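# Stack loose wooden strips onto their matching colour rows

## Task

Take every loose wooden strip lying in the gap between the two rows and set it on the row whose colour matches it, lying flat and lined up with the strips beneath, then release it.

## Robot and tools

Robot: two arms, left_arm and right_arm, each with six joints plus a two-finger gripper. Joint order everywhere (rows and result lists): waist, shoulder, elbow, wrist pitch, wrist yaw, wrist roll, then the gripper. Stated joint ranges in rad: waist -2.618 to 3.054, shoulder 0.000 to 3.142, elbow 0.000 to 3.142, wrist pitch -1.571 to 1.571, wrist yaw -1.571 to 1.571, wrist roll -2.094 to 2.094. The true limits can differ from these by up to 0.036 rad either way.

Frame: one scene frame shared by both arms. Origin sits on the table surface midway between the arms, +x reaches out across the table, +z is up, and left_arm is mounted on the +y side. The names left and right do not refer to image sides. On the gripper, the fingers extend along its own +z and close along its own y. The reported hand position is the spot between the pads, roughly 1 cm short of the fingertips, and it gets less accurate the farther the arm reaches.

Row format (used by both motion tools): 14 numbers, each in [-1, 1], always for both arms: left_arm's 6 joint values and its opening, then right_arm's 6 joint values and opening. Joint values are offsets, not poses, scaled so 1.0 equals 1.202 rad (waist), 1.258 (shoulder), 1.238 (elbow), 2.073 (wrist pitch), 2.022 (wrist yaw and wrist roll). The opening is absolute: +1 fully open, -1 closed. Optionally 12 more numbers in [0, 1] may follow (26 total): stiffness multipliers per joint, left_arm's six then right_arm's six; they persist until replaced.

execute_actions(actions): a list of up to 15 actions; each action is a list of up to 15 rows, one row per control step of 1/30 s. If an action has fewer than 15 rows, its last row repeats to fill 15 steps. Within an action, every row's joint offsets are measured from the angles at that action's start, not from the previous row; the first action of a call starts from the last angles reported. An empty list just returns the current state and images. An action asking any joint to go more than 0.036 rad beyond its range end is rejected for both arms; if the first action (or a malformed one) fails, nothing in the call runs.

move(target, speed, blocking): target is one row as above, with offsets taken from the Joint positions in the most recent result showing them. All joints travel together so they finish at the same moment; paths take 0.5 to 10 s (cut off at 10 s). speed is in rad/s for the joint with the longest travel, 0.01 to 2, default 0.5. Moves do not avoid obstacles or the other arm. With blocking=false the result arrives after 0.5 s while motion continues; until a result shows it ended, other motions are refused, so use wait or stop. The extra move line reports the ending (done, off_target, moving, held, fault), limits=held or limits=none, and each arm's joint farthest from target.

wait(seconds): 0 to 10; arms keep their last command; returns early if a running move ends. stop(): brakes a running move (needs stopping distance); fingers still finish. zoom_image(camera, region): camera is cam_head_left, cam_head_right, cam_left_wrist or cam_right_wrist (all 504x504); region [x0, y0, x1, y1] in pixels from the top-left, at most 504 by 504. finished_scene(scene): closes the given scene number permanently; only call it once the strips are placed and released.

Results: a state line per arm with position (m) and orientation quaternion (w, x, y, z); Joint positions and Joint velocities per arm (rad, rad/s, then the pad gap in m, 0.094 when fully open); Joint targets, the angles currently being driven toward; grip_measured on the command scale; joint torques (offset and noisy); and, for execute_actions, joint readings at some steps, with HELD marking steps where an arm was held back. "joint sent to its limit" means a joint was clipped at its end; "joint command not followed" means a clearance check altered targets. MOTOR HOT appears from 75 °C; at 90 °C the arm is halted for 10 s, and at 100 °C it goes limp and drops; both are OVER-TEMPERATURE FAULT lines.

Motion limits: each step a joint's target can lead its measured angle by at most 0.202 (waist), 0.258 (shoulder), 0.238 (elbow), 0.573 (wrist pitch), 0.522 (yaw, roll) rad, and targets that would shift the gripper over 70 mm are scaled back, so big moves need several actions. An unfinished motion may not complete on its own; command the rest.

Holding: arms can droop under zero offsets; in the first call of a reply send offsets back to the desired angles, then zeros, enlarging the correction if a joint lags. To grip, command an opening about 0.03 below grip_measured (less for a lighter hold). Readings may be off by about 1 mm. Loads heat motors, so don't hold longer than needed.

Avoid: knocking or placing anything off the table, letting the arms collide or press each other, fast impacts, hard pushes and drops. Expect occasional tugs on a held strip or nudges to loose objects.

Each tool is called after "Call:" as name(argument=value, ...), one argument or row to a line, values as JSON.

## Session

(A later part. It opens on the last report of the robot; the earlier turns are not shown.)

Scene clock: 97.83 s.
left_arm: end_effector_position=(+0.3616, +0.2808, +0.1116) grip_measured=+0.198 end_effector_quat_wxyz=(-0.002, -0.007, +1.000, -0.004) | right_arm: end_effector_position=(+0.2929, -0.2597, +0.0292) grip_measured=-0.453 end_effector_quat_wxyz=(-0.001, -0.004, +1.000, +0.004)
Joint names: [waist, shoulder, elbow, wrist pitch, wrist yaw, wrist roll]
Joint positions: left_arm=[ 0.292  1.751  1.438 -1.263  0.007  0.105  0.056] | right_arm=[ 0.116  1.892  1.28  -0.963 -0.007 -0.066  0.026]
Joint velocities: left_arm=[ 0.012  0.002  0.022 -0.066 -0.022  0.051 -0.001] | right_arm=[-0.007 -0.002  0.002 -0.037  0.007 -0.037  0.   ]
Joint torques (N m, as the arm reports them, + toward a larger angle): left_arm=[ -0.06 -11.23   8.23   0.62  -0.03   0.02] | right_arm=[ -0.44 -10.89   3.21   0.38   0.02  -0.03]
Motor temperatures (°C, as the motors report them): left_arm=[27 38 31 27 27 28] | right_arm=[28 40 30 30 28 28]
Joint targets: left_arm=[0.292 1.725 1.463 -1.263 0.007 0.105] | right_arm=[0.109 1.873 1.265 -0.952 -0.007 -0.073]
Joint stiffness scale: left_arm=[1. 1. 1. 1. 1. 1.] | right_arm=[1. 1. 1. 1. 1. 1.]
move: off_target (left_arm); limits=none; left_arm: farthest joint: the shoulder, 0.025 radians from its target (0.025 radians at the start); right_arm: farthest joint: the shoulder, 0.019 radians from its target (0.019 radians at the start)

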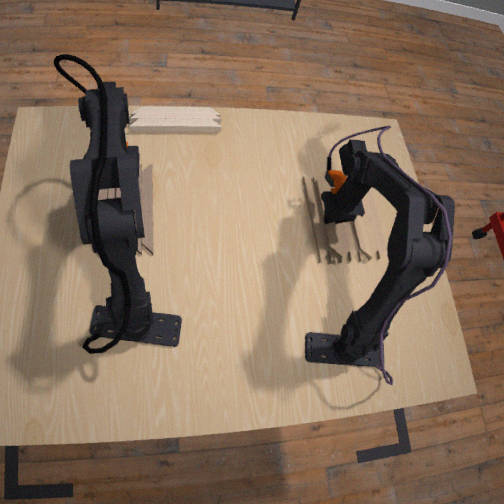

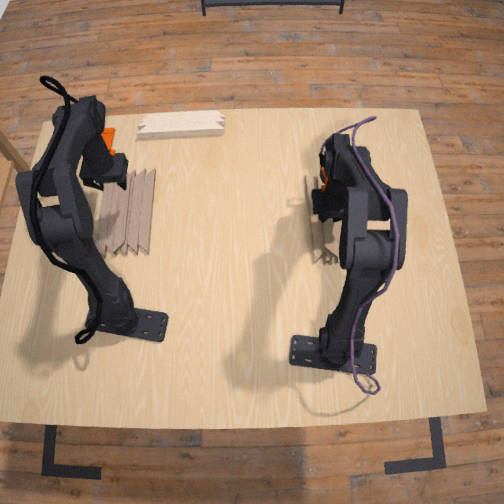

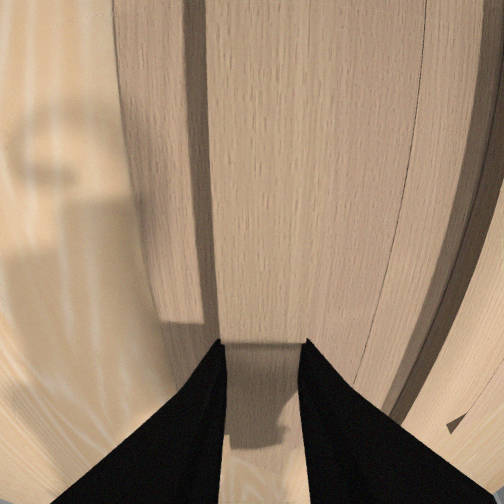

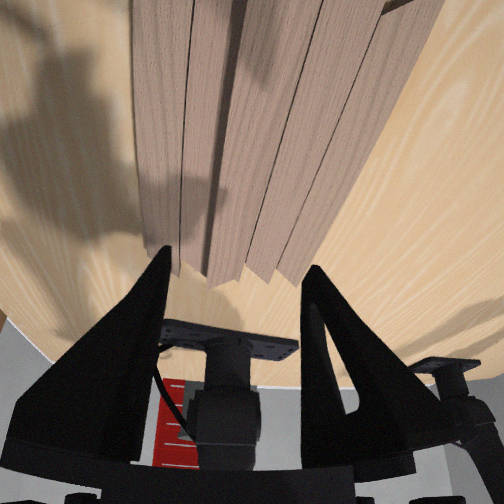

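Aligned. Lower 4 mm, release, lift.

Call:
move(
  target=[0,-0.02,0.02,0,0,0,0.2, 0,0.013,0,0.009,0,0,-0.49],
  speed=0.1,
)

Call:
move(
  target=[0,-0.02,0.02,0,0,0,0.2, 0,0,0,0,0,0,0],
)

Call:
move(
  target=[0,-0.02,0.02,0,0,0,0.2, 0,-0.02,0.3,-0.17,0,0,0.2],
  speed=0.6,
)

Scene clock: 102.37 s.
left_arm: end_effector_position=(+0.3616, +0.2808, +0.1116) grip_measured=+0.198 end_effector_quat_wxyz=(-0.002, -0.007, +1.000, -0.004) | right_arm: end_effector_position=(+0.2930, -0.2597, +0.0248) grip_measured=-0.453 end_effector_quat_wxyz=(-0.006, -0.004, +1.000, +0.004)
Joint names: [waist, shoulder, elbow, wrist pitch, wrist yaw, wrist roll]
Joint positions: left_arm=[ 0.292  1.751  1.438 -1.263  0.007  0.105  0.056] | right_arm=[ 0.116  1.905  1.28  -0.957 -0.007 -0.066  0.026]
Joint velocities: left_arm=[ 0.007 -0.022 -0.002  0.037 -0.037 -0.066  0.001] | right_arm=[-0.002 -0.012 -0.002 -0.022 -0.095 -0.066 -0.001]
Joint torques (N m, as the arm reports them, + toward a larger angle): left_arm=[ -0.02 -11.22   8.22   0.61  -0.05   0.03] | right_arm=[ 0.16 -9.31  4.4   0.45 -0.02 -0.03]
Motor temperatures (°C, as the motors report them): left_arm=[27 38 31 27 27 28] | right_arm=[28 39 30 30 28 28]
Joint targets: left_arm=[0.292 1.725 1.463 -1.263 0.007 0.105] | right_arm=[0.116 1.908 1.280 -0.944 -0.007 -0.066]
Joint stiffness scale: left_arm=[1. 1. 1. 1. 1. 1.] | right_arm=[1. 1. 1. 1. 1. 1.]
move: off_target (left_arm); limits=none; left_arm: farthest joint: the shoulder, 0.025 radians from its target (0.025 radians at the start); right_arm: farthest joint: the wrist pitch, 0.013 radians from its target (0.018 radians at the start)

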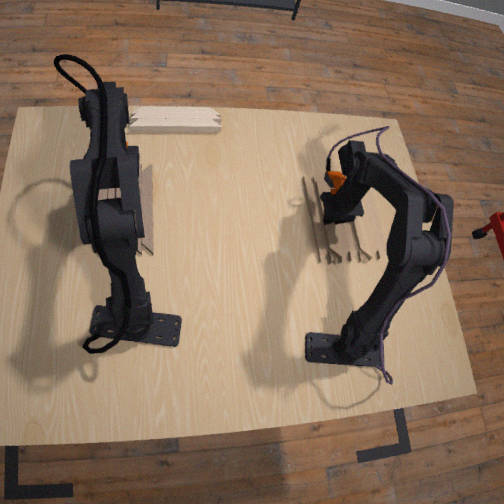

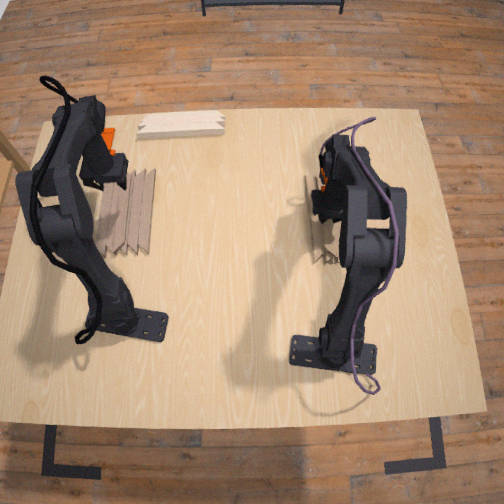

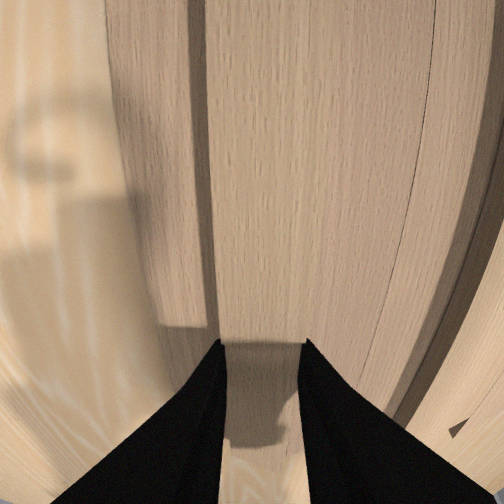

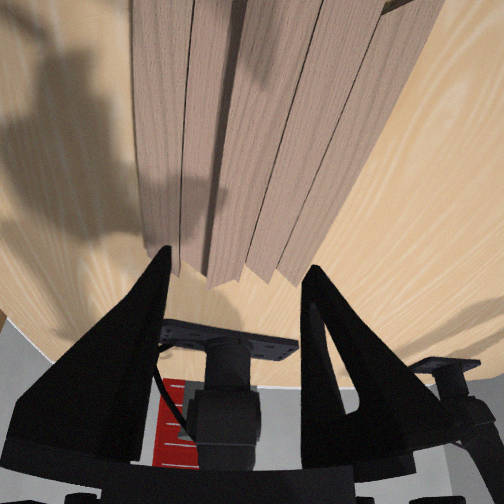

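Scene clock: 103.07 s.
left_arm: end_effector_position=(+0.3616, +0.2808, +0.1116) grip_measured=+0.198 end_effector_quat_wxyz=(-0.002, -0.007, +1.000, -0.004) | right_arm: end_effector_position=(+0.2930, -0.2597, +0.0248) grip_measured=-0.003 end_effector_quat_wxyz=(-0.006, -0.004, +1.000, +0.004)
Joint names: [waist, shoulder, elbow, wrist pitch, wrist yaw, wrist roll]
Joint positions: left_arm=[ 0.292  1.751  1.438 -1.263  0.007  0.105  0.056] | right_arm=[ 0.116  1.905  1.28  -0.957 -0.007 -0.066  0.047]
Joint velocities: left_arm=[ 0.017  0.007  0.002 -0.051  0.037  0.007  0.   ] | right_arm=[-0.017  0.007 -0.002 -0.037 -0.007  0.037 -0.001]
Joint torques (N m, as the arm reports them, + toward a larger angle): left_arm=[ -0.05 -11.23   8.18   0.62  -0.04   0.02] | right_arm=[ 0.02 -9.58  4.29  0.31  0.03 -0.01]
Motor temperatures (°C, as the motors report them): left_arm=[27 38 31 27 27 28] | right_arm=[28 39 30 30 28 28]
Joint targets: left_arm=[0.292 1.725 1.463 -1.263 0.007 0.105] | right_arm=[0.116 1.905 1.280 -0.957 -0.007 -0.066]
Joint stiffness scale: left_arm=[1. 1. 1. 1. 1. 1.] | right_arm=[1. 1. 1. 1. 1. 1.]
move: off_target (left_arm); limits=none; left_arm: farthest joint: the shoulder, 0.025 radians from its target (0.025 radians at the start); right_arm: farthest joint: the waist, 0.000 radians from its target (0.000 radians at the start)

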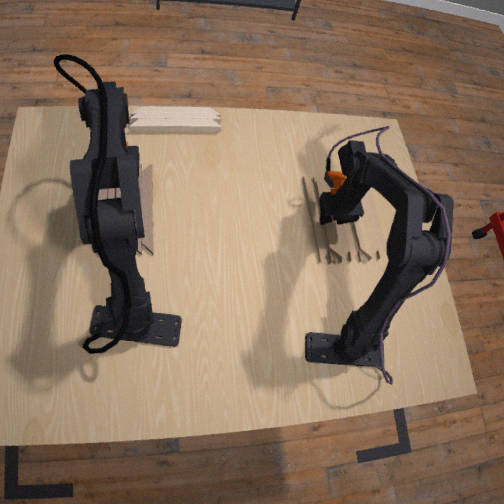

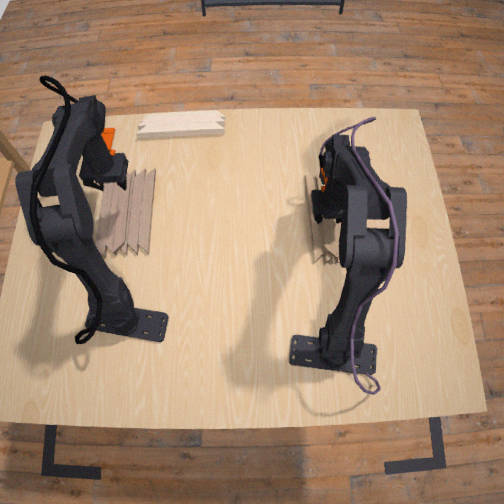

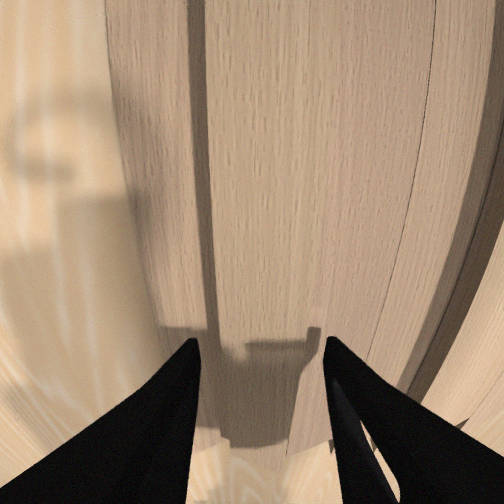

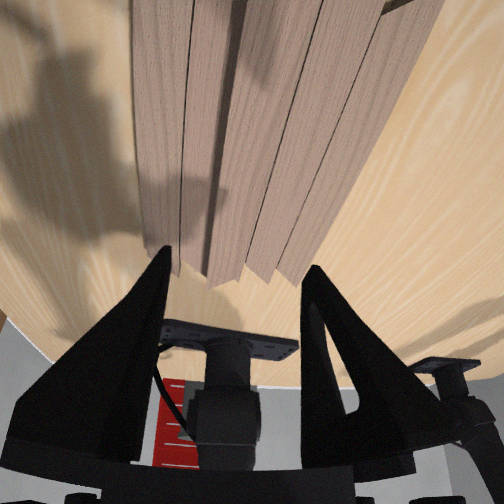

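Scene clock: 104.50 s.
left_arm: end_effector_position=(+0.3616, +0.2808, +0.1116) grip_measured=+0.198 end_effector_quat_wxyz=(-0.002, -0.007, +1.000, -0.004) | right_arm: end_effector_position=(+0.3105, -0.2607, +0.1111) grip_measured=+0.197 end_effector_quat_wxyz=(-0.003, -0.004, +1.000, +0.004)
Joint names: [waist, shoulder, elbow, wrist pitch, wrist yaw, wrist roll]
Joint positions: left_arm=[ 0.292  1.751  1.438 -1.263  0.007  0.105  0.056] | right_arm=[ 0.116  1.897  1.62  -1.3   -0.007 -0.066  0.056]
Joint velocities: left_arm=[-0.017  0.022 -0.012 -0.081 -0.051  0.007  0.001] | right_arm=[-0.012  0.002 -0.012 -0.051  0.066  0.037  0.001]
Joint torques (N m, as the arm reports them, + toward a larger angle): left_arm=[ -0.02 -11.21   8.24   0.62  -0.03   0.03] | right_arm=[  0.12 -10.81   6.73   0.21   0.    -0.03]
Motor temperatures (°C, as the motors report them): left_arm=[27 38 31 27 27 28] | right_arm=[28 39 30 30 28 28]
Joint targets: left_arm=[0.292 1.725 1.463 -1.263 0.007 0.105] | right_arm=[0.116 1.880 1.652 -1.310 -0.007 -0.066]
Joint stiffness scale: left_arm=[1. 1. 1. 1. 1. 1.] | right_arm=[1. 1. 1. 1. 1. 1.]
move: off_target (left_arm, right_arm); limits=none; left_arm: farthest joint: the shoulder, 0.025 radians from its target (0.025 radians at the start); right_arm: farthest joint: the elbow, 0.031 radians from its target (0.371 radians at the start)

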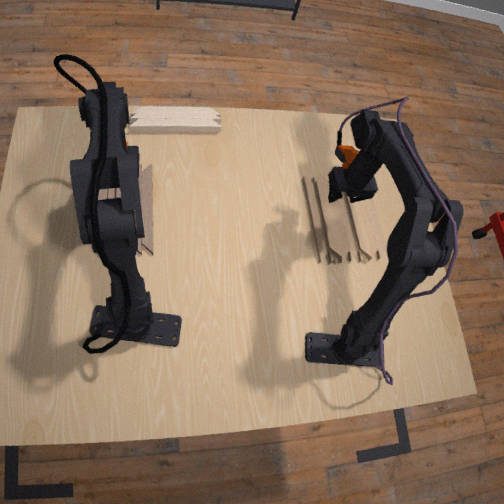

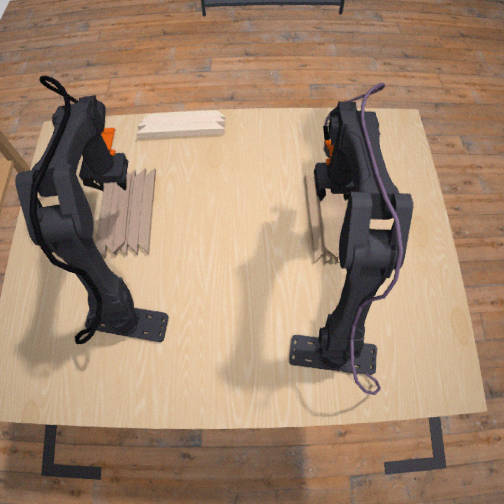

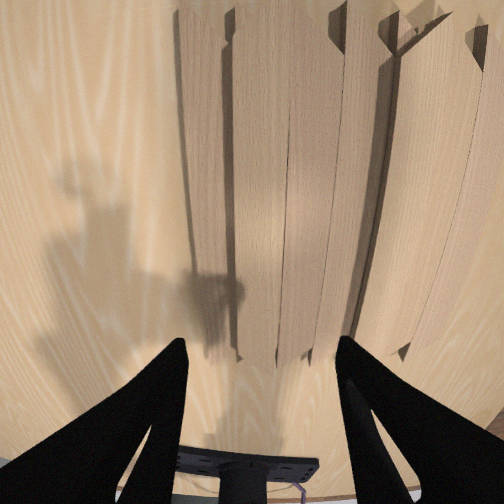

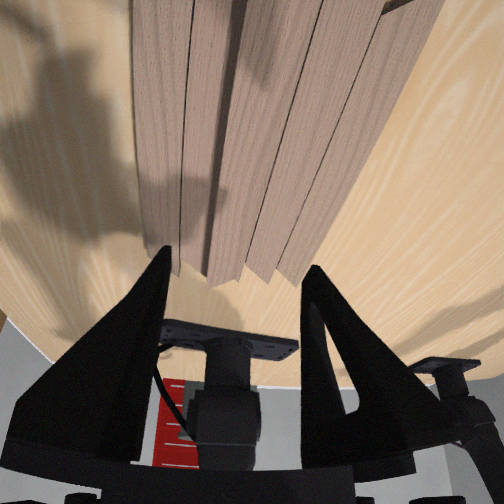

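Call:
finished_scene(
  scene=2,
)

The scene is finished: the task was done.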